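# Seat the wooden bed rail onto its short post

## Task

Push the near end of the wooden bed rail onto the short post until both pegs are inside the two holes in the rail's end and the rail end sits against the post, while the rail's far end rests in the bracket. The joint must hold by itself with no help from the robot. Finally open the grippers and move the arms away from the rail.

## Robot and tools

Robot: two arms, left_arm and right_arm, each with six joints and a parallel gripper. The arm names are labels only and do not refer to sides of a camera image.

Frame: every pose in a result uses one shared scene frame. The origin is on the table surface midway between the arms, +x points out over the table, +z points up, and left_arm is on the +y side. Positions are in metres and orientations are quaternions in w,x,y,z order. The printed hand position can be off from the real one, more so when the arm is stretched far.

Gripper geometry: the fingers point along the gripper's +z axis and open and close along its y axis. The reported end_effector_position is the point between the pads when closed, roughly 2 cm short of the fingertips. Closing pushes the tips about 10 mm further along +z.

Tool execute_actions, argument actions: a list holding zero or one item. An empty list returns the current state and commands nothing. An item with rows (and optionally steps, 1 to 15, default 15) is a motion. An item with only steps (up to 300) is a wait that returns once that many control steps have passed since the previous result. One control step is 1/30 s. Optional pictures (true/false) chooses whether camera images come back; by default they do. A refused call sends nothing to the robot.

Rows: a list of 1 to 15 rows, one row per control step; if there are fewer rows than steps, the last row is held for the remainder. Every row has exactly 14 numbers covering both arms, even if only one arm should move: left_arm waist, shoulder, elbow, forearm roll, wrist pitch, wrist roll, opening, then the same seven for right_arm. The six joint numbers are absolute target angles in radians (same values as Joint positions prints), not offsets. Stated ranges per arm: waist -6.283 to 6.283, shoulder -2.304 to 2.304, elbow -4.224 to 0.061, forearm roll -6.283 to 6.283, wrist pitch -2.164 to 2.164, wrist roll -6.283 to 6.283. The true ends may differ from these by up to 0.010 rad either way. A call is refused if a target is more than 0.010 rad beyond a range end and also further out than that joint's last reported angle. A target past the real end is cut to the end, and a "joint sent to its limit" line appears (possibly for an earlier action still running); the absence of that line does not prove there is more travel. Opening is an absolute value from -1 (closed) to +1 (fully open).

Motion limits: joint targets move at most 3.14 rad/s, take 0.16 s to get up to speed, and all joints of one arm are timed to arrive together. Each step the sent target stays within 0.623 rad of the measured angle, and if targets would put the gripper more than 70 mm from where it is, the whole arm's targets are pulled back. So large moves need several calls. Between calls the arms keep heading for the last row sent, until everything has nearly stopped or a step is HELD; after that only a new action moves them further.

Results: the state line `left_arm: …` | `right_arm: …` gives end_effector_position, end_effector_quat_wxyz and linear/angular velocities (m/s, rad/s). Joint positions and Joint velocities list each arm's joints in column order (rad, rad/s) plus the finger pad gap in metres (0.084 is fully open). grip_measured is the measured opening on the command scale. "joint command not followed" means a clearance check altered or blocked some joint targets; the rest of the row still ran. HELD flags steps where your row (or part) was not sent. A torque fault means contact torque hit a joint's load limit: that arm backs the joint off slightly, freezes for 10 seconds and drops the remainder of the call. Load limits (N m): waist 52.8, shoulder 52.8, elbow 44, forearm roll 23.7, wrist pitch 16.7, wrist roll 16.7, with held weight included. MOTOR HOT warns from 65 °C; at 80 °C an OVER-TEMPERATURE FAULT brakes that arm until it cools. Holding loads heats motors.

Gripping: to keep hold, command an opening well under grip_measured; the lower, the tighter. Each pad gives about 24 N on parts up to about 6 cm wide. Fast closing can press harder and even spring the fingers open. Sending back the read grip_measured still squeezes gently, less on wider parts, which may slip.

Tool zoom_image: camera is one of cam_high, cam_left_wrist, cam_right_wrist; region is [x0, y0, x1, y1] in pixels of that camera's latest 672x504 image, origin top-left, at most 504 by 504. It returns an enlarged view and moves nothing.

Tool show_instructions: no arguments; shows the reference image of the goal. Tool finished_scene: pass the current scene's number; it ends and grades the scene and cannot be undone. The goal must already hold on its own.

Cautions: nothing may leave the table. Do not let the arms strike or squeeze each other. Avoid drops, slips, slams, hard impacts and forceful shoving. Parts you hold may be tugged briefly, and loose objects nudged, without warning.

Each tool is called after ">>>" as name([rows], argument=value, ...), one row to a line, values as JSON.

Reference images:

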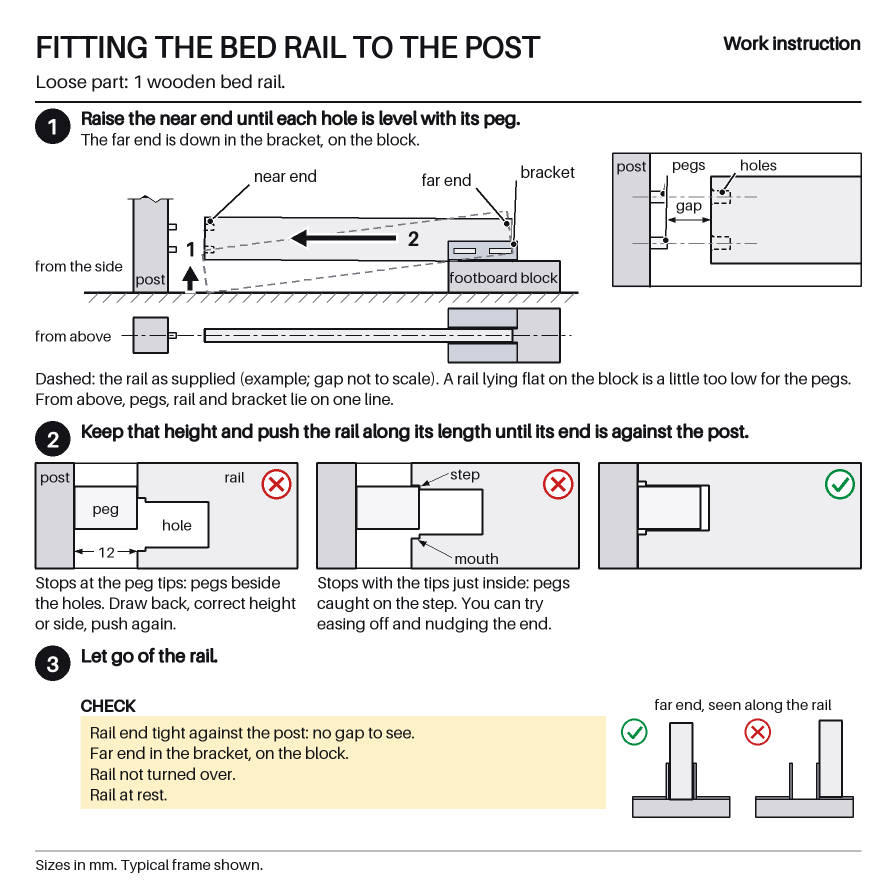

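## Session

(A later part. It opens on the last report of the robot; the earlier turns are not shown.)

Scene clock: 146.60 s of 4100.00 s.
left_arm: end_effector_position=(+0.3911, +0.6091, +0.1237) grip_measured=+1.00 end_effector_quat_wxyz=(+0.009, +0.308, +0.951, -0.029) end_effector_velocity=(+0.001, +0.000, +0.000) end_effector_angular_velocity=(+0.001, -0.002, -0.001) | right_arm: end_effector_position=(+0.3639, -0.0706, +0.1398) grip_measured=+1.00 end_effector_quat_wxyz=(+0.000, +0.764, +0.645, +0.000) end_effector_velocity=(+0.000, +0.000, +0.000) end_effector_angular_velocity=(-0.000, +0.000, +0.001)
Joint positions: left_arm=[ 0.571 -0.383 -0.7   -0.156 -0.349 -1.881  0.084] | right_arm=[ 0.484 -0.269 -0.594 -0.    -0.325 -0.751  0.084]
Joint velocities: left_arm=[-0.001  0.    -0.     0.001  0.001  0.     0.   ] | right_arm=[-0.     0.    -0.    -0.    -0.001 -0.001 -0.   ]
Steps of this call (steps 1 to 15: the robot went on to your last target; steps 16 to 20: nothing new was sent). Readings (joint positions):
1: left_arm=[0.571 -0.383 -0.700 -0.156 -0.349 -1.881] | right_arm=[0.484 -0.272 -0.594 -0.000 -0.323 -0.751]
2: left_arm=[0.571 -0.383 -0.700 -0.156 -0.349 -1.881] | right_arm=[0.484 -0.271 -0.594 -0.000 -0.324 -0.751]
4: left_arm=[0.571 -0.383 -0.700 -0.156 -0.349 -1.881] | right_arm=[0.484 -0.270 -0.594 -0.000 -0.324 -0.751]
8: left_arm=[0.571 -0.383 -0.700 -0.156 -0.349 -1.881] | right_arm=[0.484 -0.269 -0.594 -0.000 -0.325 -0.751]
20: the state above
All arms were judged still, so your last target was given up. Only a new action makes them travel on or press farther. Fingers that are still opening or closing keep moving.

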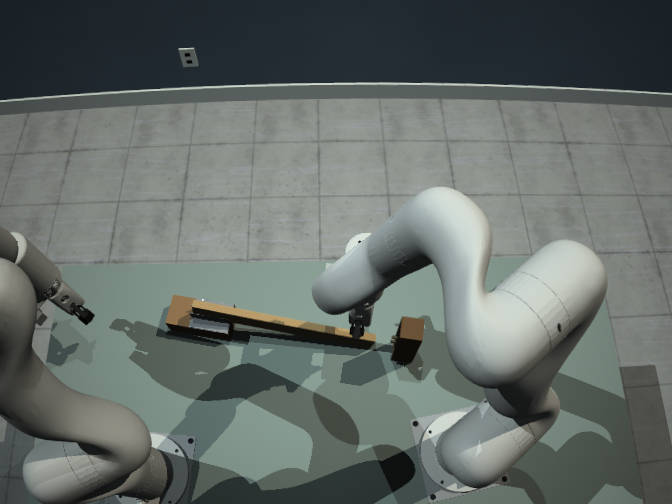

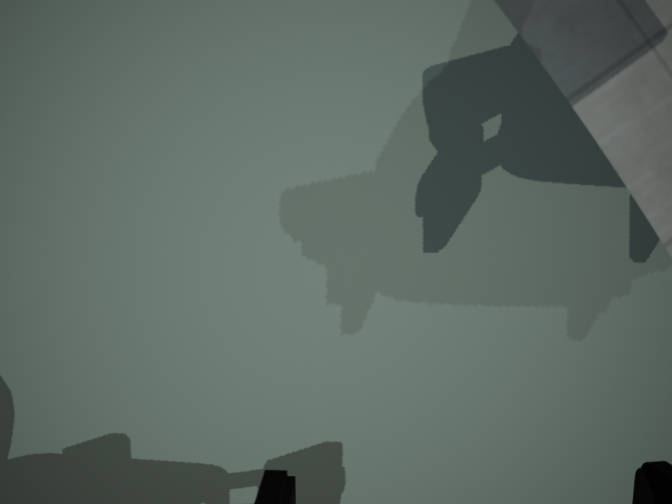

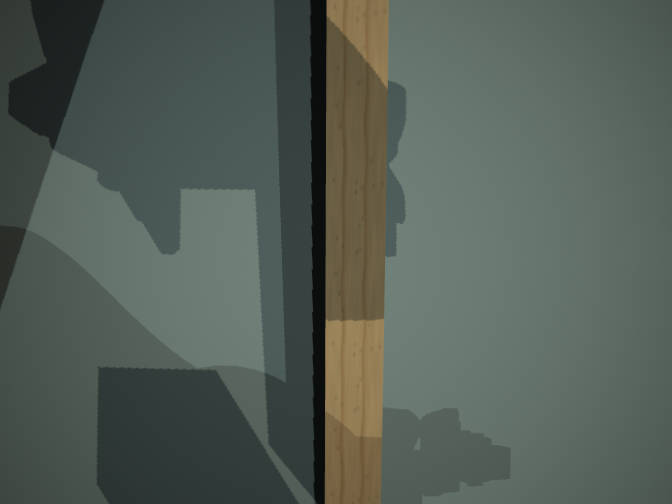

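>>> execute_actions([
  {"rows":[[0.571,-0.383,-0.7,-0.156,-0.349,-1.881,1,0.54,-0.2333,-0.5456,0,-0.312,-0.695,1]]},
], pictures=false)

>>> execute_actions([
  {"rows":[[0.571,-0.383,-0.7,-0.156,-0.349,-1.881,1,0.54,-0.5048,-0.5644,0,-0.0596,-0.695,1]]},
], pictures=false)

>>> execute_actions([
  {"steps":12},
], pictures=false)

>>> execute_actions([
  {"rows":[[0.571,-0.383,-0.7,-0.156,-0.349,-1.881,1,0.54,-0.5048,-0.5644,0,-0.0596,-0.695,0],[0.571,-0.383,-0.7,-0.156,-0.349,-1.881,1,0.54,-0.5048,-0.5644,0,-0.0596,-0.695,-0.4],[0.571,-0.383,-0.7,-0.156,-0.349,-1.881,1,0.54,-0.5048,-0.5644,0,-0.0596,-0.695,-1]]},
])

Scene clock: 165.27 s of 4100.00 s.
left_arm: end_effector_position=(+0.3911, +0.6091, +0.1237) grip_measured=+1.00 end_effector_quat_wxyz=(+0.009, +0.308, +0.951, -0.029) end_effector_velocity=(+0.001, -0.000, +0.000) end_effector_angular_velocity=(+0.000, -0.001, -0.001) | right_arm: end_effector_position=(+0.3368, -0.0659, +0.1397) grip_measured=+1.00 end_effector_quat_wxyz=(+0.000, +0.764, +0.645, +0.000) end_effector_velocity=(-0.002, -0.000, -0.000) end_effector_angular_velocity=(-0.001, +0.001, +0.000)
Joint positions: left_arm=[ 0.571 -0.383 -0.7   -0.156 -0.349 -1.881  0.084] | right_arm=[ 0.54  -0.234 -0.546  0.    -0.312 -0.695  0.084]
Joint velocities: left_arm=[-0.001  0.001 -0.    -0.     0.    -0.    -0.   ] | right_arm=[ 0.003  0.002  0.003 -0.    -0.001  0.003  0.   ]
Steps of this call (steps 1 to 90: nothing new was sent; then 15.17 s passed at rest; steps 91 to 105: all 15 steps of this action). Readings (joint positions):
91: left_arm=[0.571 -0.383 -0.700 -0.156 -0.349 -1.881] | right_arm=[0.484 -0.269 -0.594 0.000 -0.325 -0.751]
92: left_arm=[0.571 -0.383 -0.700 -0.156 -0.349 -1.881] | right_arm=[0.488 -0.266 -0.591 0.000 -0.323 -0.746]
94: left_arm=[0.571 -0.383 -0.700 -0.156 -0.349 -1.881] | right_arm=[0.511 -0.252 -0.571 0.000 -0.318 -0.723]
98: left_arm=[0.571 -0.383 -0.700 -0.156 -0.349 -1.881] | right_arm=[0.535 -0.236 -0.549 -0.000 -0.313 -0.700]
105: the state above

Scene clock: 165.77 s of 4100.00 s.
left_arm: end_effector_position=(+0.3911, +0.6091, +0.1237) grip_measured=+1.00 end_effector_quat_wxyz=(+0.009, +0.308, +0.951, -0.029) end_effector_velocity=(-0.000, +0.001, -0.000) end_effector_angular_velocity=(+0.001, -0.001, +0.001) | right_arm: end_effector_position=(+0.3368, -0.0657, +0.0458) grip_measured=+1.00 end_effector_quat_wxyz=(+0.000, +0.764, +0.645, +0.000) end_effector_velocity=(+0.003, +0.002, -0.010) end_effector_angular_velocity=(+0.008, -0.010, +0.000)
Joint positions: left_arm=[ 0.571 -0.383 -0.7   -0.156 -0.349 -1.881  0.084] | right_arm=[ 0.54  -0.501 -0.564 -0.    -0.062 -0.695  0.084]
Joint velocities: left_arm=[ 0.002 -0.    -0.     0.     0.001  0.    -0.   ] | right_arm=[ 0.    -0.031 -0.007  0.     0.037 -0.     0.   ]
Steps of this call (steps 1 to 15: all 15 steps of this action). Readings (joint positions):
1: left_arm=[0.571 -0.383 -0.700 -0.156 -0.349 -1.881] | right_arm=[0.540 -0.234 -0.546 0.000 -0.312 -0.695]
2: left_arm=[0.571 -0.383 -0.700 -0.156 -0.349 -1.881] | right_arm=[0.540 -0.238 -0.547 -0.000 -0.307 -0.695]
4: left_arm=[0.571 -0.383 -0.700 -0.156 -0.349 -1.881] | right_arm=[0.540 -0.286 -0.553 0.000 -0.259 -0.695]
8: left_arm=[0.571 -0.383 -0.700 -0.156 -0.349 -1.881] | right_arm=[0.540 -0.437 -0.559 -0.000 -0.125 -0.695]
15: the state above

Scene clock: 166.17 s of 4100.00 s.
left_arm: end_effector_position=(+0.3911, +0.6091, +0.1237) grip_measured=+1.00 end_effector_quat_wxyz=(+0.009, +0.308, +0.951, -0.029) end_effector_velocity=(-0.000, +0.000, -0.000) end_effector_angular_velocity=(+0.000, -0.000, -0.001) | right_arm: end_effector_position=(+0.3366, -0.0659, +0.0446) grip_measured=+1.00 end_effector_quat_wxyz=(+0.000, +0.764, +0.645, +0.000) end_effector_velocity=(+0.000, +0.000, -0.000) end_effector_angular_velocity=(-0.000, +0.000, +0.000)
Joint positions: left_arm=[ 0.571 -0.383 -0.7   -0.156 -0.349 -1.881  0.084] | right_arm=[ 0.54  -0.505 -0.564  0.    -0.06  -0.695  0.084]
Joint velocities: left_arm=[ 0.    -0.    -0.     0.001  0.     0.     0.   ] | right_arm=[ 0.    -0.001 -0.001 -0.    -0.    -0.     0.   ]
Steps of this call (steps 1 to 12: the robot went on to your last target). Readings (joint positions):
1: left_arm=[0.571 -0.383 -0.700 -0.156 -0.349 -1.881] | right_arm=[0.540 -0.502 -0.564 -0.000 -0.061 -0.695]
2: left_arm=[0.571 -0.383 -0.700 -0.156 -0.349 -1.881] | right_arm=[0.540 -0.503 -0.565 0.000 -0.061 -0.695]
4: left_arm=[0.571 -0.383 -0.700 -0.156 -0.349 -1.881] | right_arm=[0.540 -0.503 -0.565 0.000 -0.060 -0.695]
8: left_arm=[0.571 -0.383 -0.700 -0.156 -0.349 -1.881] | right_arm=[0.540 -0.504 -0.564 0.000 -0.060 -0.695]
12: the state above

Scene clock: 166.67 s of 4100.00 s.
left_arm: end_effector_position=(+0.3911, +0.6091, +0.1237) grip_measured=+1.00 end_effector_quat_wxyz=(+0.009, +0.308, +0.951, -0.029) end_effector_velocity=(+0.001, +0.000, +0.001) end_effector_angular_velocity=(+0.001, -0.002, +0.001) | right_arm: end_effector_position=(+0.3365, -0.0659, +0.0446) grip_measured=-0.60 end_effector_quat_wxyz=(+0.000, +0.764, +0.645, +0.000) end_effector_velocity=(-0.000, -0.000, -0.000) end_effector_angular_velocity=(-0.000, +0.000, -0.001)
Joint positions: left_arm=[ 0.571 -0.383 -0.7   -0.156 -0.349 -1.881  0.084] | right_arm=[ 0.54  -0.505 -0.564  0.    -0.06  -0.695  0.018]
Joint velocities: left_arm=[ 0.     0.001  0.    -0.001  0.001  0.     0.   ] | right_arm=[ 0.    -0.001  0.    -0.     0.     0.001 -0.   ]
Steps of this call (steps 1 to 15: all 15 steps of this action). Readings (joint positions):
1: left_arm=[0.571 -0.383 -0.700 -0.156 -0.349 -1.881] | right_arm=[0.540 -0.505 -0.564 -0.000 -0.060 -0.695]
2: left_arm=[0.571 -0.383 -0.700 -0.156 -0.349 -1.881] | right_arm=[0.540 -0.505 -0.564 0.000 -0.060 -0.695]
4: left_arm=[0.571 -0.383 -0.700 -0.156 -0.349 -1.881] | right_arm=[0.540 -0.505 -0.564 -0.000 -0.060 -0.695]
8: left_arm=[0.571 -0.383 -0.700 -0.156 -0.349 -1.881] | right_arm=[0.540 -0.505 -0.564 0.000 -0.060 -0.695]
15: the state above

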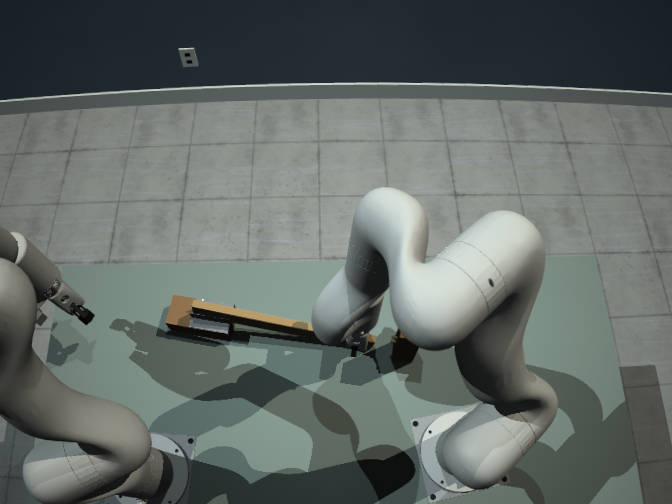

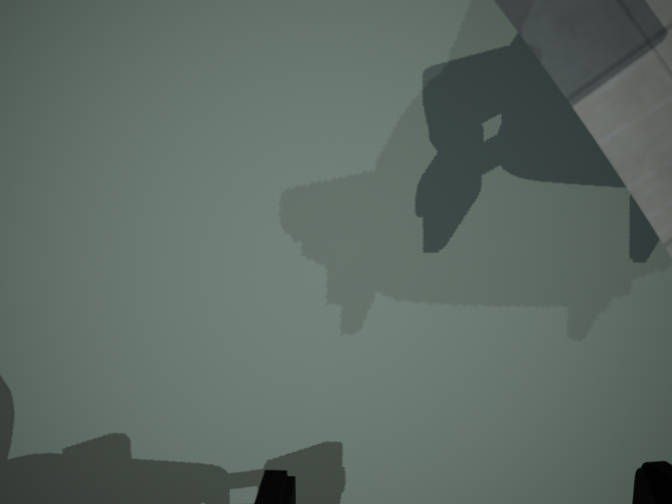

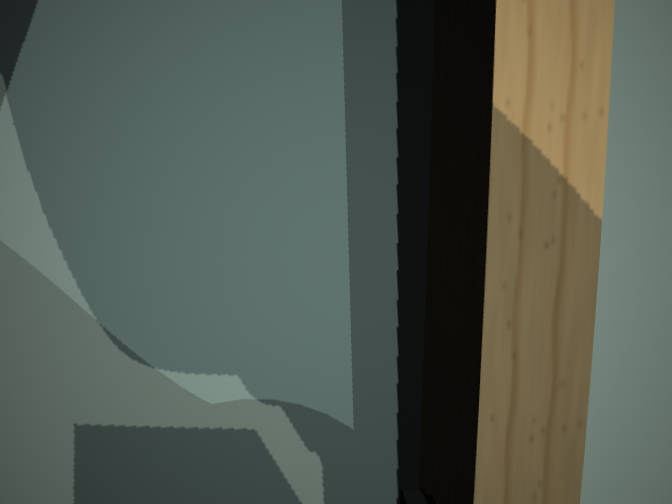

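>>> execute_actions([
  {"rows":[[0.571,-0.383,-0.7,-0.156,-0.349,-1.881,1,0.54,-0.48,-0.561,0,-0.081,-0.695,-0.75],[0.571,-0.383,-0.7,-0.156,-0.349,-1.881,1,0.54,-0.455,-0.557,0,-0.102,-0.695,-0.75],[0.571,-0.383,-0.7,-0.156,-0.349,-1.881,1,0.54,-0.4303,-0.5532,0,-0.123,-0.695,-0.75]]},
], pictures=false)

>>> execute_actions([
  {"steps":15},
])

>>> zoom_image(camera="cam_high", region=[160,270,460,390])

Scene clock: 189.00 s of 4100.00 s.
left_arm: end_effector_position=(+0.3911, +0.6091, +0.1237) grip_measured=+1.00 end_effector_quat_wxyz=(+0.009, +0.308, +0.951, -0.029) end_effector_velocity=(-0.000, -0.000, -0.000) end_effector_angular_velocity=(-0.000, +0.001, -0.000) | right_arm: end_effector_position=(+0.3364, -0.0660, +0.0693) grip_measured=-0.60 end_effector_quat_wxyz=(+0.000, +0.764, +0.645, -0.000) end_effector_velocity=(-0.000, -0.000, +0.002) end_effector_angular_velocity=(+0.000, -0.000, -0.000)
Joint positions: left_arm=[ 0.571 -0.383 -0.7   -0.156 -0.349 -1.881  0.084] | right_arm=[ 0.54  -0.431 -0.553  0.    -0.123 -0.695  0.018]
Joint velocities: left_arm=[-0.001 -0.001  0.    -0.     0.    -0.     0.   ] | right_arm=[-0.     0.006  0.002  0.    -0.004 -0.     0.   ]
Steps of this call (steps 1 to 15: the robot went on to your last target; steps 16 to 90: nothing new was sent; then 18.83 s passed at rest; steps 91 to 105: all 15 steps of this action). Readings (joint positions):
91: left_arm=[0.571 -0.383 -0.700 -0.156 -0.349 -1.881] | right_arm=[0.540 -0.505 -0.564 0.000 -0.060 -0.695]
92: left_arm=[0.571 -0.383 -0.700 -0.156 -0.349 -1.881] | right_arm=[0.540 -0.502 -0.564 -0.000 -0.062 -0.695]
94: left_arm=[0.571 -0.383 -0.700 -0.156 -0.349 -1.881] | right_arm=[0.540 -0.484 -0.560 0.000 -0.079 -0.695]
98: left_arm=[0.571 -0.383 -0.700 -0.156 -0.349 -1.881] | right_arm=[0.540 -0.441 -0.555 -0.000 -0.114 -0.695]
105: the state above

Scene clock: 189.50 s of 4100.00 s.
left_arm: end_effector_position=(+0.3911, +0.6091, +0.1237) grip_measured=+1.00 end_effector_quat_wxyz=(+0.009, +0.308, +0.951, -0.029) end_effector_velocity=(+0.000, +0.000, +0.000) end_effector_angular_velocity=(+0.001, -0.000, -0.002) | right_arm: end_effector_position=(+0.3365, -0.0660, +0.0696) grip_measured=-0.60 end_effector_quat_wxyz=(+0.000, +0.764, +0.645, -0.000) end_effector_velocity=(-0.000, -0.000, +0.000) end_effector_angular_velocity=(-0.000, +0.000, +0.000)
Joint positions: left_arm=[ 0.571 -0.383 -0.7   -0.156 -0.349 -1.881  0.084] | right_arm=[ 0.54  -0.43  -0.553 -0.    -0.123 -0.695  0.018]
Joint velocities: left_arm=[-0.     0.001 -0.     0.001 -0.    -0.    -0.   ] | right_arm=[ 0.     0.001  0.001  0.    -0.001 -0.    -0.   ]
Steps of this call (steps 1 to 15: the robot went on to your last target). Readings (joint positions):
1: left_arm=[0.571 -0.383 -0.700 -0.156 -0.349 -1.881] | right_arm=[0.540 -0.431 -0.553 0.000 -0.123 -0.695]
2: left_arm=[0.571 -0.383 -0.700 -0.156 -0.349 -1.881] | right_arm=[0.540 -0.431 -0.553 0.000 -0.123 -0.695]
4: left_arm=[0.571 -0.383 -0.700 -0.156 -0.349 -1.881] | right_arm=[0.540 -0.431 -0.553 0.000 -0.123 -0.695]
8: left_arm=[0.571 -0.383 -0.700 -0.156 -0.349 -1.881] | right_arm=[0.540 -0.430 -0.553 -0.000 -0.123 -0.695]
15: the state above
All arms were judged still, so your last target was given up. Only a new action makes them travel on or press farther. Fingers that are still opening or closing keep moving.

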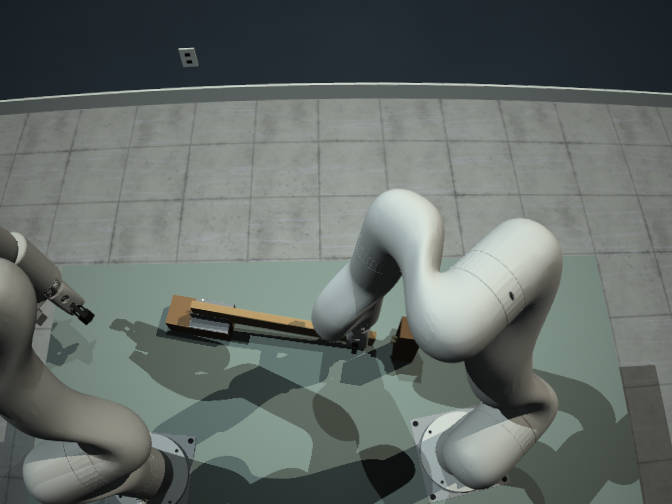

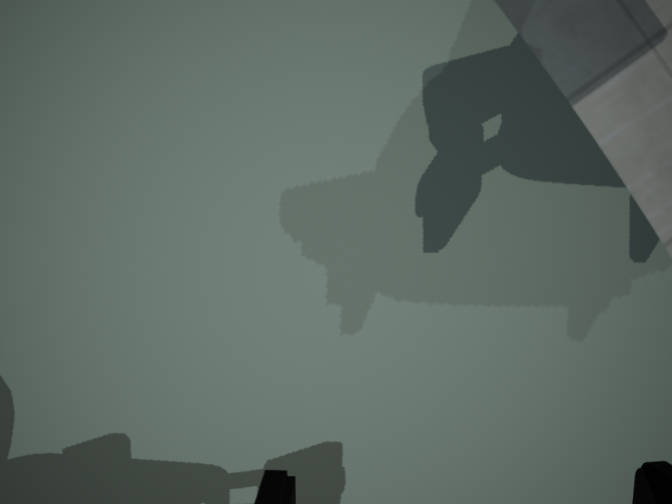

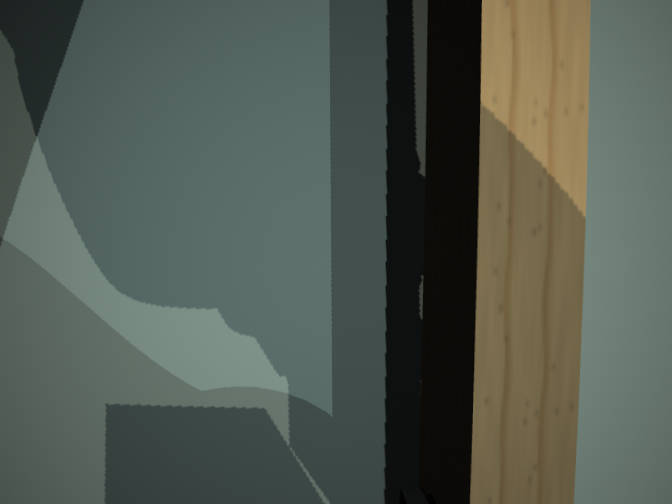

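Region (160, 270, 460, 390) of cam_high's 672x504 image, scaled by 1.680, with more detail than that image has; it fills the top 202 rows of this view, and the rest is white.

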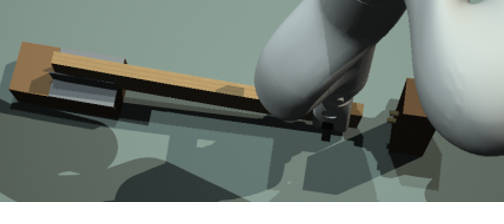

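>>> execute_actions([
  {"rows":[[0.571,-0.383,-0.7,-0.156,-0.349,-1.881,1,0.54,-0.5048,-0.5644,0,-0.0596,-0.695,-0.75]]},
], pictures=false)

>>> execute_actions([
  {"rows":[[0.571,-0.383,-0.7,-0.156,-0.349,-1.881,1,0.54,-0.5048,-0.5644,0,-0.0596,-0.695,1]],"steps":10},
], pictures=false)

>>> execute_actions([
  {"rows":[[0.571,-0.383,-0.7,-0.156,-0.349,-1.881,1,0.54,-0.2333,-0.5456,0,-0.312,-0.695,1]]},
], pictures=false)

>>> execute_actions([
  {"rows":[[0.571,-0.383,-0.7,-0.156,-0.349,-1.881,1,0.6046,-0.2956,-0.6308,0,-0.335,2.511,1]]},
], pictures=false)

>>> execute_actions([
  {"steps":45},
])

Scene clock: 219.23 s of 4100.00 s.
left_arm: end_effector_position=(+0.3911, +0.6091, +0.1237) grip_measured=+1.00 end_effector_quat_wxyz=(+0.009, +0.308, +0.951, -0.029) end_effector_velocity=(+0.000, +0.000, +0.000) end_effector_angular_velocity=(+0.001, -0.001, -0.001) | right_arm: end_effector_position=(+0.3366, -0.0659, +0.0448) grip_measured=-0.60 end_effector_quat_wxyz=(+0.000, +0.764, +0.645, +0.000) end_effector_velocity=(-0.000, -0.000, -0.002) end_effector_angular_velocity=(-0.000, +0.000, +0.001)
Joint positions: left_arm=[ 0.571 -0.383 -0.7   -0.156 -0.349 -1.881  0.084] | right_arm=[ 0.54  -0.504 -0.564  0.    -0.06  -0.695  0.018]
Joint velocities: left_arm=[-0.     0.    -0.     0.001  0.001  0.     0.   ] | right_arm=[ 0.    -0.005 -0.001  0.     0.004 -0.001  0.   ]
Steps of this call (steps 1 to 90: nothing new was sent; then 26.23 s passed at rest; steps 91 to 105: all 15 steps of this action). Readings (joint positions):
91: left_arm=[0.571 -0.383 -0.700 -0.156 -0.349 -1.881] | right_arm=[0.540 -0.430 -0.553 -0.000 -0.123 -0.695]
92: left_arm=[0.571 -0.383 -0.700 -0.156 -0.349 -1.881] | right_arm=[0.540 -0.434 -0.554 -0.000 -0.119 -0.695]
94: left_arm=[0.571 -0.383 -0.700 -0.156 -0.349 -1.881] | right_arm=[0.540 -0.464 -0.559 -0.000 -0.093 -0.695]
98: left_arm=[0.571 -0.383 -0.700 -0.156 -0.349 -1.881] | right_arm=[0.540 -0.499 -0.563 0.000 -0.065 -0.695]
105: the state above

Scene clock: 219.57 s of 4100.00 s.
left_arm: end_effector_position=(+0.3911, +0.6091, +0.1237) grip_measured=+1.00 end_effector_quat_wxyz=(+0.009, +0.308, +0.951, -0.029) end_effector_velocity=(+0.000, +0.000, +0.000) end_effector_angular_velocity=(+0.000, -0.001, +0.001) | right_arm: end_effector_position=(+0.3365, -0.0660, +0.0446) grip_measured=+0.93 end_effector_quat_wxyz=(+0.000, +0.764, +0.645, -0.000) end_effector_velocity=(+0.001, +0.000, +0.000) end_effector_angular_velocity=(+0.001, -0.001, -0.001)
Joint positions: left_arm=[ 0.571 -0.383 -0.7   -0.156 -0.349 -1.881  0.084] | right_arm=[ 0.54  -0.505 -0.564 -0.    -0.06  -0.695  0.081]
Joint velocities: left_arm=[ 0.     0.001 -0.    -0.001 -0.     0.    -0.   ] | right_arm=[-0.    -0.    -0.001  0.     0.001  0.001  0.175]
Steps of this call (steps 1 to 10: all 10 steps of this action). Readings (joint positions):
1: left_arm=[0.571 -0.383 -0.700 -0.156 -0.349 -1.881] | right_arm=[0.540 -0.504 -0.564 0.000 -0.060 -0.695]
2: left_arm=[0.571 -0.383 -0.700 -0.156 -0.349 -1.881] | right_arm=[0.540 -0.504 -0.564 -0.000 -0.060 -0.695]
4: left_arm=[0.571 -0.383 -0.700 -0.156 -0.349 -1.881] | right_arm=[0.540 -0.505 -0.564 -0.000 -0.060 -0.695]
8: left_arm=[0.571 -0.383 -0.700 -0.156 -0.349 -1.881] | right_arm=[0.540 -0.505 -0.564 -0.000 -0.060 -0.695]
10: the state above

Scene clock: 220.07 s of 4100.00 s.
left_arm: end_effector_position=(+0.3911, +0.6091, +0.1237) grip_measured=+1.00 end_effector_quat_wxyz=(+0.009, +0.308, +0.951, -0.029) end_effector_velocity=(+0.000, +0.000, +0.000) end_effector_angular_velocity=(+0.000, -0.000, -0.001) | right_arm: end_effector_position=(+0.3364, -0.0660, +0.1383) grip_measured=+1.00 end_effector_quat_wxyz=(+0.000, +0.764, +0.645, -0.000) end_effector_velocity=(-0.004, -0.003, +0.010) end_effector_angular_velocity=(-0.007, +0.008, +0.001)
Joint positions: left_arm=[ 0.571 -0.383 -0.7   -0.156 -0.349 -1.881  0.084] | right_arm=[ 0.54  -0.237 -0.545 -0.    -0.309 -0.695  0.084]
Joint velocities: left_arm=[-0.     0.001  0.     0.001 -0.     0.    -0.   ] | right_arm=[-0.     0.031  0.006 -0.    -0.036 -0.001  0.   ]
Steps of this call (steps 1 to 15: all 15 steps of this action). Readings (joint positions):
1: left_arm=[0.571 -0.383 -0.700 -0.156 -0.349 -1.881] | right_arm=[0.540 -0.505 -0.564 -0.000 -0.060 -0.695]
2: left_arm=[0.571 -0.383 -0.700 -0.156 -0.349 -1.881] | right_arm=[0.540 -0.502 -0.564 -0.000 -0.064 -0.695]
4: left_arm=[0.571 -0.383 -0.700 -0.156 -0.349 -1.881] | right_arm=[0.540 -0.457 -0.559 -0.000 -0.109 -0.695]
8: left_arm=[0.571 -0.383 -0.700 -0.156 -0.349 -1.881] | right_arm=[0.540 -0.304 -0.552 0.000 -0.244 -0.695]
15: the state above

Scene clock: 220.57 s of 4100.00 s.
left_arm: end_effector_position=(+0.3911, +0.6091, +0.1237) grip_measured=+1.00 end_effector_quat_wxyz=(+0.009, +0.308, +0.951, -0.029) end_effector_velocity=(-0.000, +0.001, -0.000) end_effector_angular_velocity=(+0.000, +0.000, +0.001) | right_arm: end_effector_position=(+0.3433, -0.0275, +0.1396) grip_measured=+1.00 end_effector_quat_wxyz=(-0.000, +0.976, +0.219, +0.000) end_effector_velocity=(+0.001, +0.011, +0.000) end_effector_angular_velocity=(-0.001, +0.001, -2.693)
Joint positions: left_arm=[ 0.571 -0.383 -0.7   -0.156 -0.349 -1.881  0.084] | right_arm=[ 0.603 -0.294 -0.629  0.    -0.334  0.33   0.084]
Joint velocities: left_arm=[ 0.001 -0.    -0.     0.001  0.     0.     0.   ] | right_arm=[ 0.019 -0.016 -0.024 -0.    -0.009  2.712  0.   ]
Steps of this call (steps 1 to 15: all 15 steps of this action). Readings (joint positions):
1: left_arm=[0.571 -0.383 -0.700 -0.156 -0.349 -1.881] | right_arm=[0.540 -0.236 -0.545 -0.000 -0.310 -0.695]
2: left_arm=[0.571 -0.383 -0.700 -0.156 -0.349 -1.881] | right_arm=[0.540 -0.237 -0.547 -0.000 -0.311 -0.689]
4: left_arm=[0.571 -0.383 -0.700 -0.156 -0.349 -1.881] | right_arm=[0.546 -0.244 -0.557 -0.000 -0.314 -0.635]
8: left_arm=[0.571 -0.383 -0.700 -0.156 -0.349 -1.881] | right_arm=[0.577 -0.273 -0.598 0.000 -0.325 -0.320]
15: the state above

Scene clock: 222.07 s of 4100.00 s.
left_arm: end_effector_position=(+0.3911, +0.6091, +0.1237) grip_measured=+1.00 end_effector_quat_wxyz=(+0.009, +0.308, +0.951, -0.029) end_effector_velocity=(-0.001, +0.001, -0.000) end_effector_angular_velocity=(-0.001, +0.001, +0.003) | right_arm: end_effector_position=(+0.3434, -0.0265, +0.1397) grip_measured=+1.00 end_effector_quat_wxyz=(+0.000, -0.646, +0.764, +0.000) end_effector_velocity=(-0.000, -0.000, -0.000) end_effector_angular_velocity=(-0.001, +0.001, -0.002)
Joint positions: left_arm=[ 0.571 -0.383 -0.7   -0.156 -0.349 -1.881  0.084] | right_arm=[ 0.605 -0.296 -0.631 -0.    -0.335  2.511  0.084]
Joint velocities: left_arm=[ 0.003 -0.001 -0.     0.    -0.    -0.    -0.   ] | right_arm=[ 0.    -0.     0.    -0.    -0.001  0.002 -0.   ]
Steps of this call (steps 1 to 45: the robot went on to your last target). Readings (joint positions):
1: left_arm=[0.571 -0.383 -0.700 -0.156 -0.349 -1.881] | right_arm=[0.603 -0.295 -0.629 -0.000 -0.335 0.421]
2: left_arm=[0.571 -0.383 -0.700 -0.156 -0.349 -1.881] | right_arm=[0.604 -0.295 -0.630 -0.000 -0.335 0.511]
4: left_arm=[0.571 -0.383 -0.700 -0.156 -0.349 -1.881] | right_arm=[0.604 -0.295 -0.630 -0.000 -0.335 0.693]
8: left_arm=[0.571 -0.383 -0.700 -0.156 -0.349 -1.881] | right_arm=[0.604 -0.295 -0.631 -0.000 -0.335 1.058]
45: the state above
All arms were judged still, so your last target was given up. Only a new action makes them travel on or press farther. Fingers that are still opening or closing keep moving.

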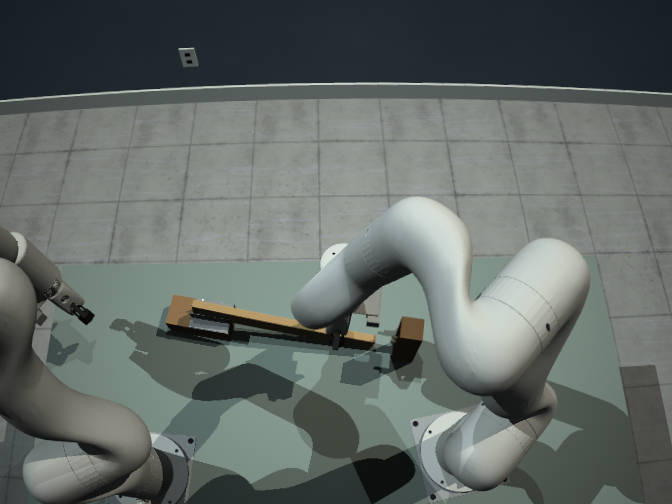

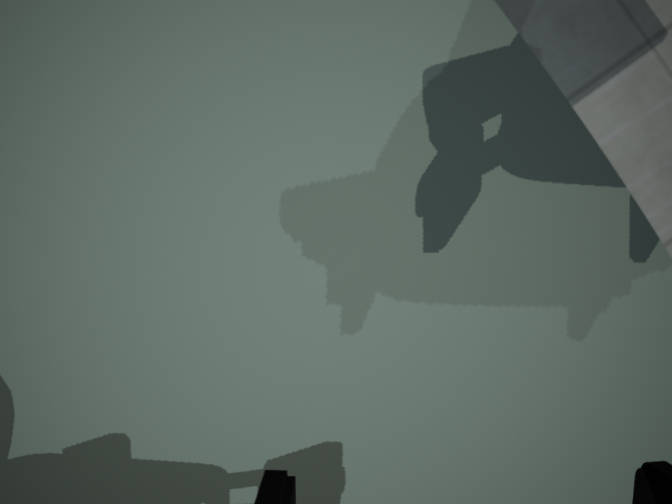

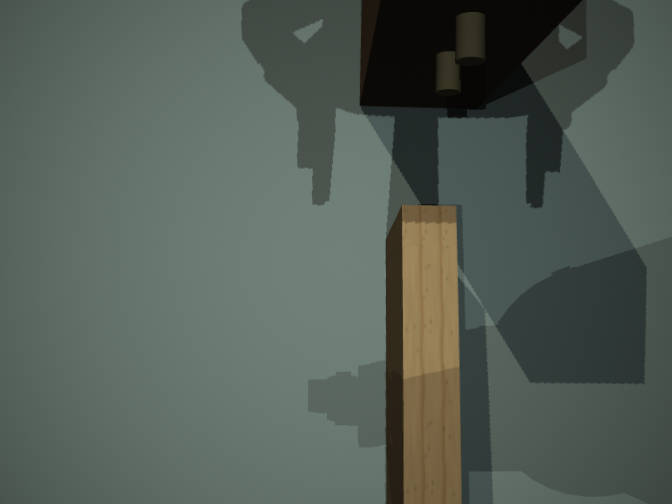

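>>> execute_actions([
  {"rows":[[0.571,-0.383,-0.7,-0.156,-0.349,-1.881,1,0.6046,-0.5319,-0.6462,0,-0.1143,2.511,1]]},
], pictures=false)

>>> execute_actions([
  {"steps":12},
], pictures=false)

>>> execute_actions([
  {"rows":[[0.571,-0.383,-0.7,-0.156,-0.349,-1.881,1,0.6046,-0.5319,-0.6462,0,-0.1143,2.511,0],[0.571,-0.383,-0.7,-0.156,-0.349,-1.881,1,0.6046,-0.5319,-0.6462,0,-0.1143,2.511,-0.4],[0.571,-0.383,-0.7,-0.156,-0.349,-1.881,1,0.6046,-0.5319,-0.6462,0,-0.1143,2.511,-0.8]]},
])

Scene clock: 235.47 s of 4100.00 s.
left_arm: end_effector_position=(+0.3911, +0.6091, +0.1237) grip_measured=+1.00 end_effector_quat_wxyz=(+0.009, +0.308, +0.951, -0.029) end_effector_velocity=(-0.001, +0.000, -0.000) end_effector_angular_velocity=(-0.000, +0.001, -0.001) | right_arm: end_effector_position=(+0.3436, -0.0262, +0.0506) grip_measured=+1.00 end_effector_quat_wxyz=(+0.000, -0.646, +0.764, +0.000) end_effector_velocity=(+0.001, +0.001, -0.008) end_effector_angular_velocity=(+0.005, -0.006, -0.001)
Joint positions: left_arm=[ 0.571 -0.383 -0.7   -0.156 -0.349 -1.881  0.084] | right_arm=[ 0.605 -0.529 -0.646  0.    -0.116  2.511  0.084]
Joint velocities: left_arm=[ 0.001 -0.     0.     0.002 -0.     0.     0.   ] | right_arm=[-0.    -0.022 -0.003  0.     0.026  0.001  0.   ]
Steps of this call (steps 1 to 90: nothing new was sent; then 9.90 s passed at rest; steps 91 to 105: all 15 steps of this action). Readings (joint positions):
91: left_arm=[0.571 -0.383 -0.700 -0.156 -0.349 -1.881] | right_arm=[0.605 -0.296 -0.631 0.000 -0.335 2.511]
92: left_arm=[0.571 -0.383 -0.700 -0.156 -0.349 -1.881] | right_arm=[0.605 -0.300 -0.631 0.000 -0.330 2.511]
94: left_arm=[0.571 -0.383 -0.700 -0.156 -0.349 -1.881] | right_arm=[0.605 -0.347 -0.637 0.000 -0.283 2.511]
98: left_arm=[0.571 -0.383 -0.700 -0.156 -0.349 -1.881] | right_arm=[0.605 -0.484 -0.642 -0.000 -0.162 2.511]
105: the state above

Scene clock: 235.87 s of 4100.00 s.
left_arm: end_effector_position=(+0.3911, +0.6091, +0.1237) grip_measured=+1.00 end_effector_quat_wxyz=(+0.009, +0.308, +0.951, -0.029) end_effector_velocity=(-0.000, +0.000, -0.000) end_effector_angular_velocity=(-0.000, +0.001, +0.001) | right_arm: end_effector_position=(+0.3434, -0.0265, +0.0496) grip_measured=+1.00 end_effector_quat_wxyz=(+0.000, -0.646, +0.764, -0.000) end_effector_velocity=(-0.001, -0.001, -0.001) end_effector_angular_velocity=(-0.002, +0.002, -0.000)
Joint positions: left_arm=[ 0.571 -0.383 -0.7   -0.156 -0.349 -1.881  0.084] | right_arm=[ 0.605 -0.532 -0.646  0.    -0.114  2.511  0.084]
Joint velocities: left_arm=[ 0.001 -0.001 -0.     0.     0.    -0.    -0.   ] | right_arm=[-0.    -0.001  0.     0.    -0.001 -0.     0.   ]
Steps of this call (steps 1 to 12: the robot went on to your last target). Readings (joint positions):
1: left_arm=[0.571 -0.383 -0.700 -0.156 -0.349 -1.881] | right_arm=[0.605 -0.530 -0.646 0.000 -0.116 2.511]
2: left_arm=[0.571 -0.383 -0.700 -0.156 -0.349 -1.881] | right_arm=[0.605 -0.530 -0.646 0.000 -0.115 2.511]
4: left_arm=[0.571 -0.383 -0.700 -0.156 -0.349 -1.881] | right_arm=[0.605 -0.531 -0.646 0.000 -0.115 2.511]
8: left_arm=[0.571 -0.383 -0.700 -0.156 -0.349 -1.881] | right_arm=[0.605 -0.531 -0.646 0.000 -0.114 2.511]
12: the state above

Scene clock: 236.37 s of 4100.00 s.
left_arm: end_effector_position=(+0.3911, +0.6091, +0.1237) grip_measured=+1.00 end_effector_quat_wxyz=(+0.009, +0.308, +0.951, -0.029) end_effector_velocity=(-0.000, +0.001, -0.000) end_effector_angular_velocity=(-0.000, +0.001, +0.001) | right_arm: end_effector_position=(+0.3433, -0.0265, +0.0495) grip_measured=-0.60 end_effector_quat_wxyz=(-0.000, -0.645, +0.764, -0.000) end_effector_velocity=(+0.000, +0.000, +0.000) end_effector_angular_velocity=(+0.001, -0.001, +0.001)
Joint positions: left_arm=[ 0.571 -0.383 -0.7   -0.156 -0.349 -1.881  0.084] | right_arm=[ 0.605 -0.532 -0.646  0.    -0.114  2.511  0.018]
Joint velocities: left_arm=[ 0.002 -0.001  0.     0.001  0.    -0.    -0.   ] | right_arm=[-0.     0.001  0.    -0.     0.    -0.001  0.   ]
Steps of this call (steps 1 to 15: all 15 steps of this action). Readings (joint positions):
1: left_arm=[0.571 -0.383 -0.700 -0.156 -0.349 -1.881] | right_arm=[0.605 -0.532 -0.646 -0.000 -0.114 2.511]
2: left_arm=[0.571 -0.383 -0.700 -0.156 -0.349 -1.881] | right_arm=[0.605 -0.532 -0.646 0.000 -0.114 2.511]
4: left_arm=[0.571 -0.383 -0.700 -0.156 -0.349 -1.881] | right_arm=[0.605 -0.532 -0.646 0.000 -0.114 2.511]
8: left_arm=[0.571 -0.383 -0.700 -0.156 -0.349 -1.881] | right_arm=[0.605 -0.532 -0.646 -0.000 -0.114 2.511]
15: the state above

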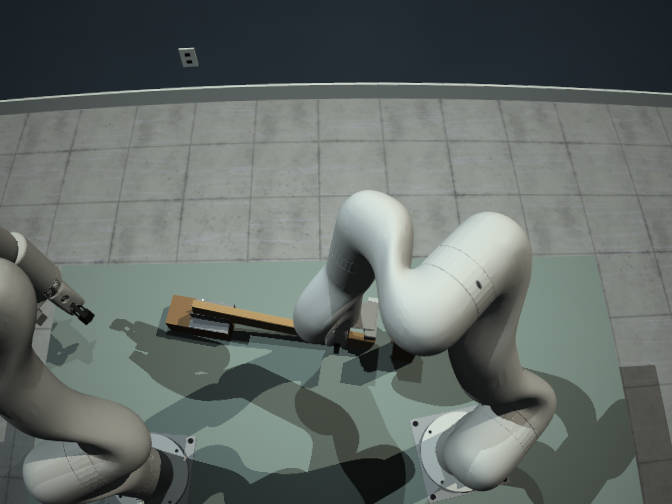

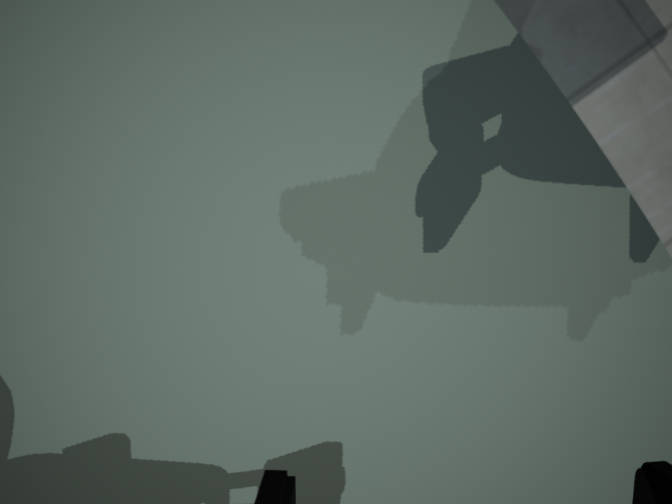

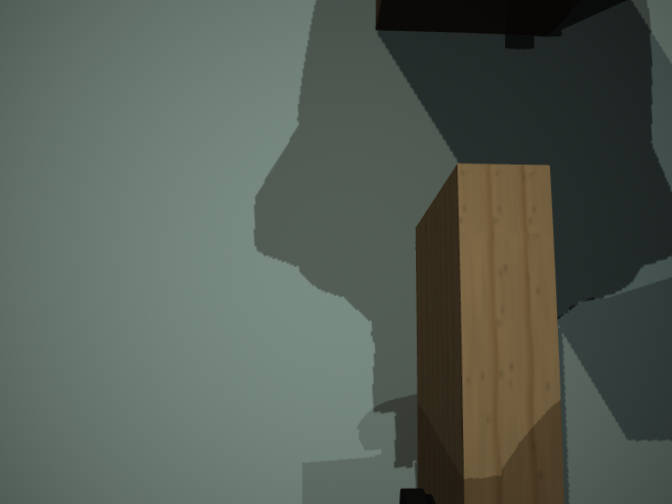

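>>> execute_actions([
  {"rows":[[0.571,-0.383,-0.7,-0.156,-0.349,-1.881,1,0.6046,-0.50,-0.642,0,-0.142,2.511,-0.8],[0.571,-0.383,-0.7,-0.156,-0.349,-1.881,1,0.6046,-0.47,-0.638,0,-0.168,2.511,-0.8],[0.571,-0.383,-0.7,-0.156,-0.349,-1.881,1,0.6046,-0.4364,-0.6336,0,-0.197,2.511,-0.8]]},
], pictures=false)

>>> execute_actions([
  {"steps":12},
])

Scene clock: 261.83 s of 4100.00 s.
left_arm: end_effector_position=(+0.3911, +0.6091, +0.1237) grip_measured=+1.00 end_effector_quat_wxyz=(+0.009, +0.308, +0.951, -0.029) end_effector_velocity=(-0.000, +0.001, -0.000) end_effector_angular_velocity=(+0.000, +0.000, +0.001) | right_arm: end_effector_position=(+0.3432, -0.0266, +0.0842) grip_measured=-0.60 end_effector_quat_wxyz=(-0.000, -0.645, +0.764, -0.000) end_effector_velocity=(-0.000, -0.000, +0.003) end_effector_angular_velocity=(+0.000, -0.000, -0.000)
Joint positions: left_arm=[ 0.571 -0.383 -0.7   -0.156 -0.349 -1.881  0.084] | right_arm=[ 0.605 -0.437 -0.634  0.    -0.196  2.511  0.018]
Joint velocities: left_arm=[ 0.002 -0.     0.     0.001 -0.    -0.    -0.   ] | right_arm=[ 0.     0.007  0.001  0.    -0.006  0.     0.   ]
Steps of this call (steps 1 to 15: the robot went on to your last target; steps 16 to 90: nothing new was sent; then 21.97 s passed at rest; steps 91 to 105: all 15 steps of this action). Readings (joint positions):
91: left_arm=[0.571 -0.383 -0.700 -0.156 -0.349 -1.881] | right_arm=[0.605 -0.532 -0.646 0.000 -0.114 2.511]
92: left_arm=[0.571 -0.383 -0.700 -0.156 -0.349 -1.881] | right_arm=[0.605 -0.529 -0.646 -0.000 -0.118 2.511]
94: left_arm=[0.571 -0.383 -0.700 -0.156 -0.349 -1.881] | right_arm=[0.605 -0.506 -0.642 0.000 -0.138 2.511]
98: left_arm=[0.571 -0.383 -0.700 -0.156 -0.349 -1.881] | right_arm=[0.605 -0.450 -0.636 -0.000 -0.184 2.511]
105: the state above

Scene clock: 262.23 s of 4100.00 s.
left_arm: end_effector_position=(+0.3911, +0.6091, +0.1237) grip_measured=+1.00 end_effector_quat_wxyz=(+0.009, +0.308, +0.951, -0.029) end_effector_velocity=(+0.000, -0.000, -0.000) end_effector_angular_velocity=(-0.000, +0.000, +0.000) | right_arm: end_effector_position=(+0.3434, -0.0265, +0.0846) grip_measured=-0.60 end_effector_quat_wxyz=(+0.000, -0.646, +0.764, -0.000) end_effector_velocity=(+0.000, +0.000, +0.000) end_effector_angular_velocity=(-0.000, +0.000, -0.000)
Joint positions: left_arm=[ 0.571 -0.383 -0.7   -0.156 -0.349 -1.881  0.084] | right_arm=[ 0.605 -0.436 -0.634 -0.    -0.197  2.511  0.018]
Joint velocities: left_arm=[-0.    -0.001 -0.    -0.001 -0.    -0.     0.   ] | right_arm=[ 0.     0.    -0.     0.    -0.001  0.    -0.   ]
Steps of this call (steps 1 to 12: the robot went on to your last target). Readings (joint positions):
1: left_arm=[0.571 -0.383 -0.700 -0.156 -0.349 -1.881] | right_arm=[0.605 -0.437 -0.633 0.000 -0.197 2.511]
2: left_arm=[0.571 -0.383 -0.700 -0.156 -0.349 -1.881] | right_arm=[0.605 -0.437 -0.633 0.000 -0.197 2.511]
4: left_arm=[0.571 -0.383 -0.700 -0.156 -0.349 -1.881] | right_arm=[0.605 -0.437 -0.634 0.000 -0.197 2.511]
8: left_arm=[0.571 -0.383 -0.700 -0.156 -0.349 -1.881] | right_arm=[0.605 -0.437 -0.634 -0.000 -0.197 2.511]
12: the state above

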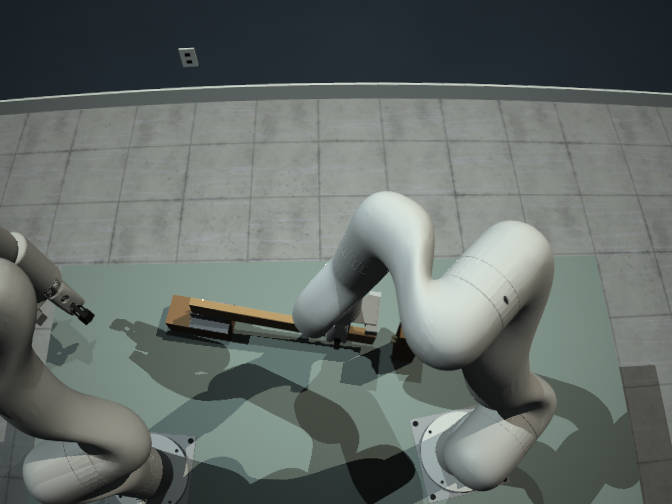

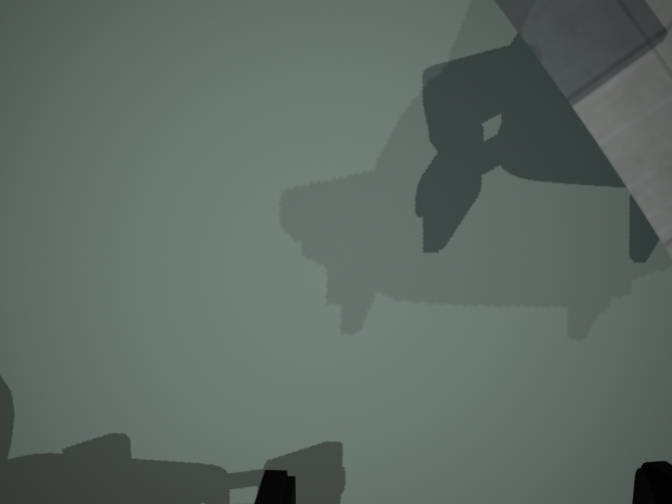

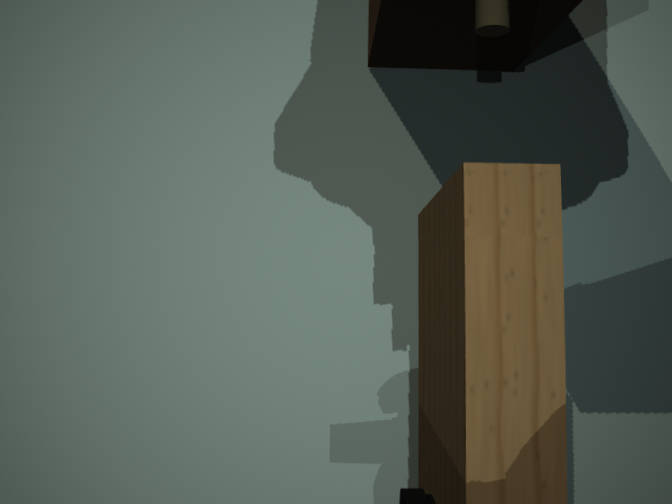

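>>> execute_actions([
  {"rows":[[0.571,-0.383,-0.7,-0.156,-0.349,-1.881,1,0.593,-0.427,-0.6176,0,-0.1905,2.499,-0.8],[0.571,-0.383,-0.7,-0.156,-0.349,-1.881,1,0.581,-0.4177,-0.6016,0,-0.184,2.4875,-0.8]]},
], pictures=false)

>>> execute_actions([
  {"steps":10},
])

>>> zoom_image(camera="cam_high", region=[160,280,440,380])

Scene clock: 278.87 s of 4100.00 s.
left_arm: end_effector_position=(+0.3911, +0.6091, +0.1237) grip_measured=+1.00 end_effector_quat_wxyz=(+0.009, +0.308, +0.951, -0.029) end_effector_velocity=(+0.000, -0.000, -0.000) end_effector_angular_velocity=(-0.000, +0.001, -0.000) | right_arm: end_effector_position=(+0.3411, -0.0412, +0.0846) grip_measured=-0.60 end_effector_quat_wxyz=(+0.000, -0.646, +0.764, -0.000) end_effector_velocity=(-0.000, -0.001, -0.000) end_effector_angular_velocity=(-0.001, +0.001, -0.003)
Joint positions: left_arm=[ 0.571 -0.383 -0.7   -0.156 -0.349 -1.881  0.084] | right_arm=[ 0.581 -0.418 -0.602 -0.    -0.184  2.488  0.018]
Joint velocities: left_arm=[-0.001 -0.001 -0.    -0.001  0.     0.     0.   ] | right_arm=[-0.002  0.001  0.002  0.    -0.     0.001 -0.   ]
Steps of this call (steps 1 to 15: the robot went on to your last target; steps 16 to 90: nothing new was sent; then 13.13 s passed at rest; steps 91 to 105: all 15 steps of this action). Readings (joint positions):
91: left_arm=[0.571 -0.383 -0.700 -0.156 -0.349 -1.881] | right_arm=[0.605 -0.436 -0.634 0.000 -0.197 2.511]
92: left_arm=[0.571 -0.383 -0.700 -0.156 -0.349 -1.881] | right_arm=[0.603 -0.435 -0.632 0.000 -0.196 2.509]
94: left_arm=[0.571 -0.383 -0.700 -0.156 -0.349 -1.881] | right_arm=[0.595 -0.428 -0.620 -0.000 -0.191 2.501]
98: left_arm=[0.571 -0.383 -0.700 -0.156 -0.349 -1.881] | right_arm=[0.583 -0.420 -0.605 -0.000 -0.186 2.490]
105: the state above

Scene clock: 279.20 s of 4100.00 s.
left_arm: end_effector_position=(+0.3911, +0.6091, +0.1237) grip_measured=+1.00 end_effector_quat_wxyz=(+0.009, +0.308, +0.951, -0.029) end_effector_velocity=(-0.000, -0.000, -0.001) end_effector_angular_velocity=(-0.001, +0.001, +0.000) | right_arm: end_effector_position=(+0.3411, -0.0413, +0.0846) grip_measured=-0.60 end_effector_quat_wxyz=(-0.000, -0.645, +0.764, -0.000) end_effector_velocity=(-0.000, -0.000, +0.000) end_effector_angular_velocity=(-0.001, +0.001, +0.000)
Joint positions: left_arm=[ 0.571 -0.383 -0.7   -0.156 -0.349 -1.881  0.084] | right_arm=[ 0.581 -0.418 -0.602  0.    -0.184  2.488  0.018]
Joint velocities: left_arm=[ 0.    -0.002 -0.001  0.    -0.    -0.    -0.   ] | right_arm=[-0.     0.001  0.    -0.    -0.002 -0.001 -0.   ]
Steps of this call (steps 1 to 10: the robot went on to your last target). Readings (joint positions):
1: left_arm=[0.571 -0.383 -0.700 -0.156 -0.349 -1.881] | right_arm=[0.581 -0.418 -0.602 -0.000 -0.184 2.488]
2: left_arm=[0.571 -0.383 -0.700 -0.156 -0.349 -1.881] | right_arm=[0.581 -0.418 -0.602 0.000 -0.184 2.488]
4: left_arm=[0.571 -0.383 -0.700 -0.156 -0.349 -1.881] | right_arm=[0.581 -0.418 -0.602 0.000 -0.184 2.488]
8: left_arm=[0.571 -0.383 -0.700 -0.156 -0.349 -1.881] | right_arm=[0.581 -0.418 -0.602 0.000 -0.184 2.488]
10: the state above

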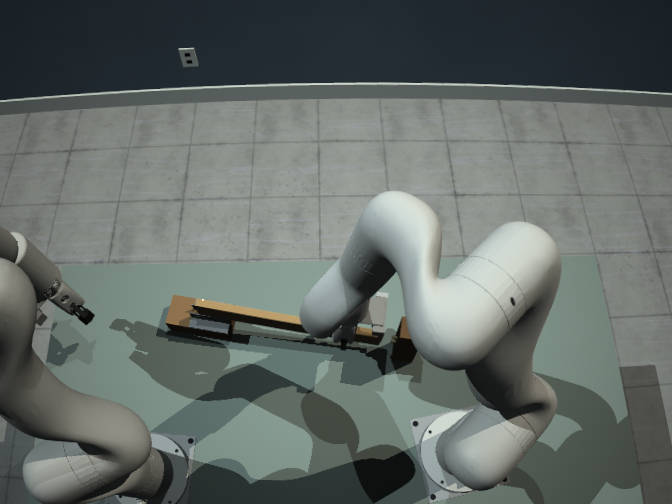

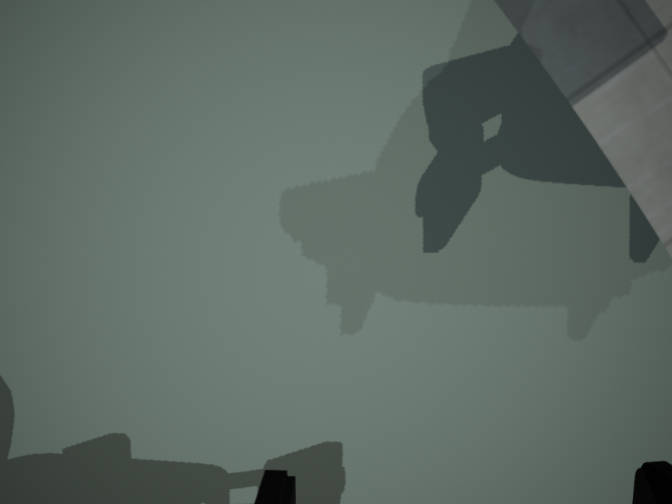

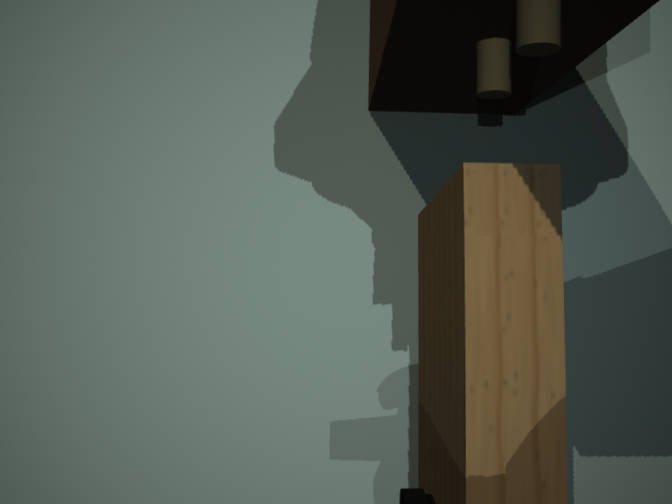

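Region (160, 280, 440, 380) of cam_high's 672x504 image, scaled by 1.800, with more detail than that image has; it fills the top 180 rows of this view, and the rest is white.

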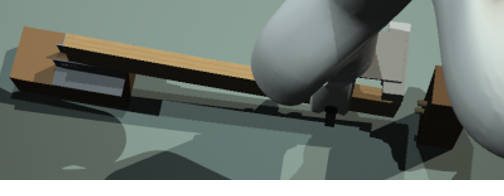

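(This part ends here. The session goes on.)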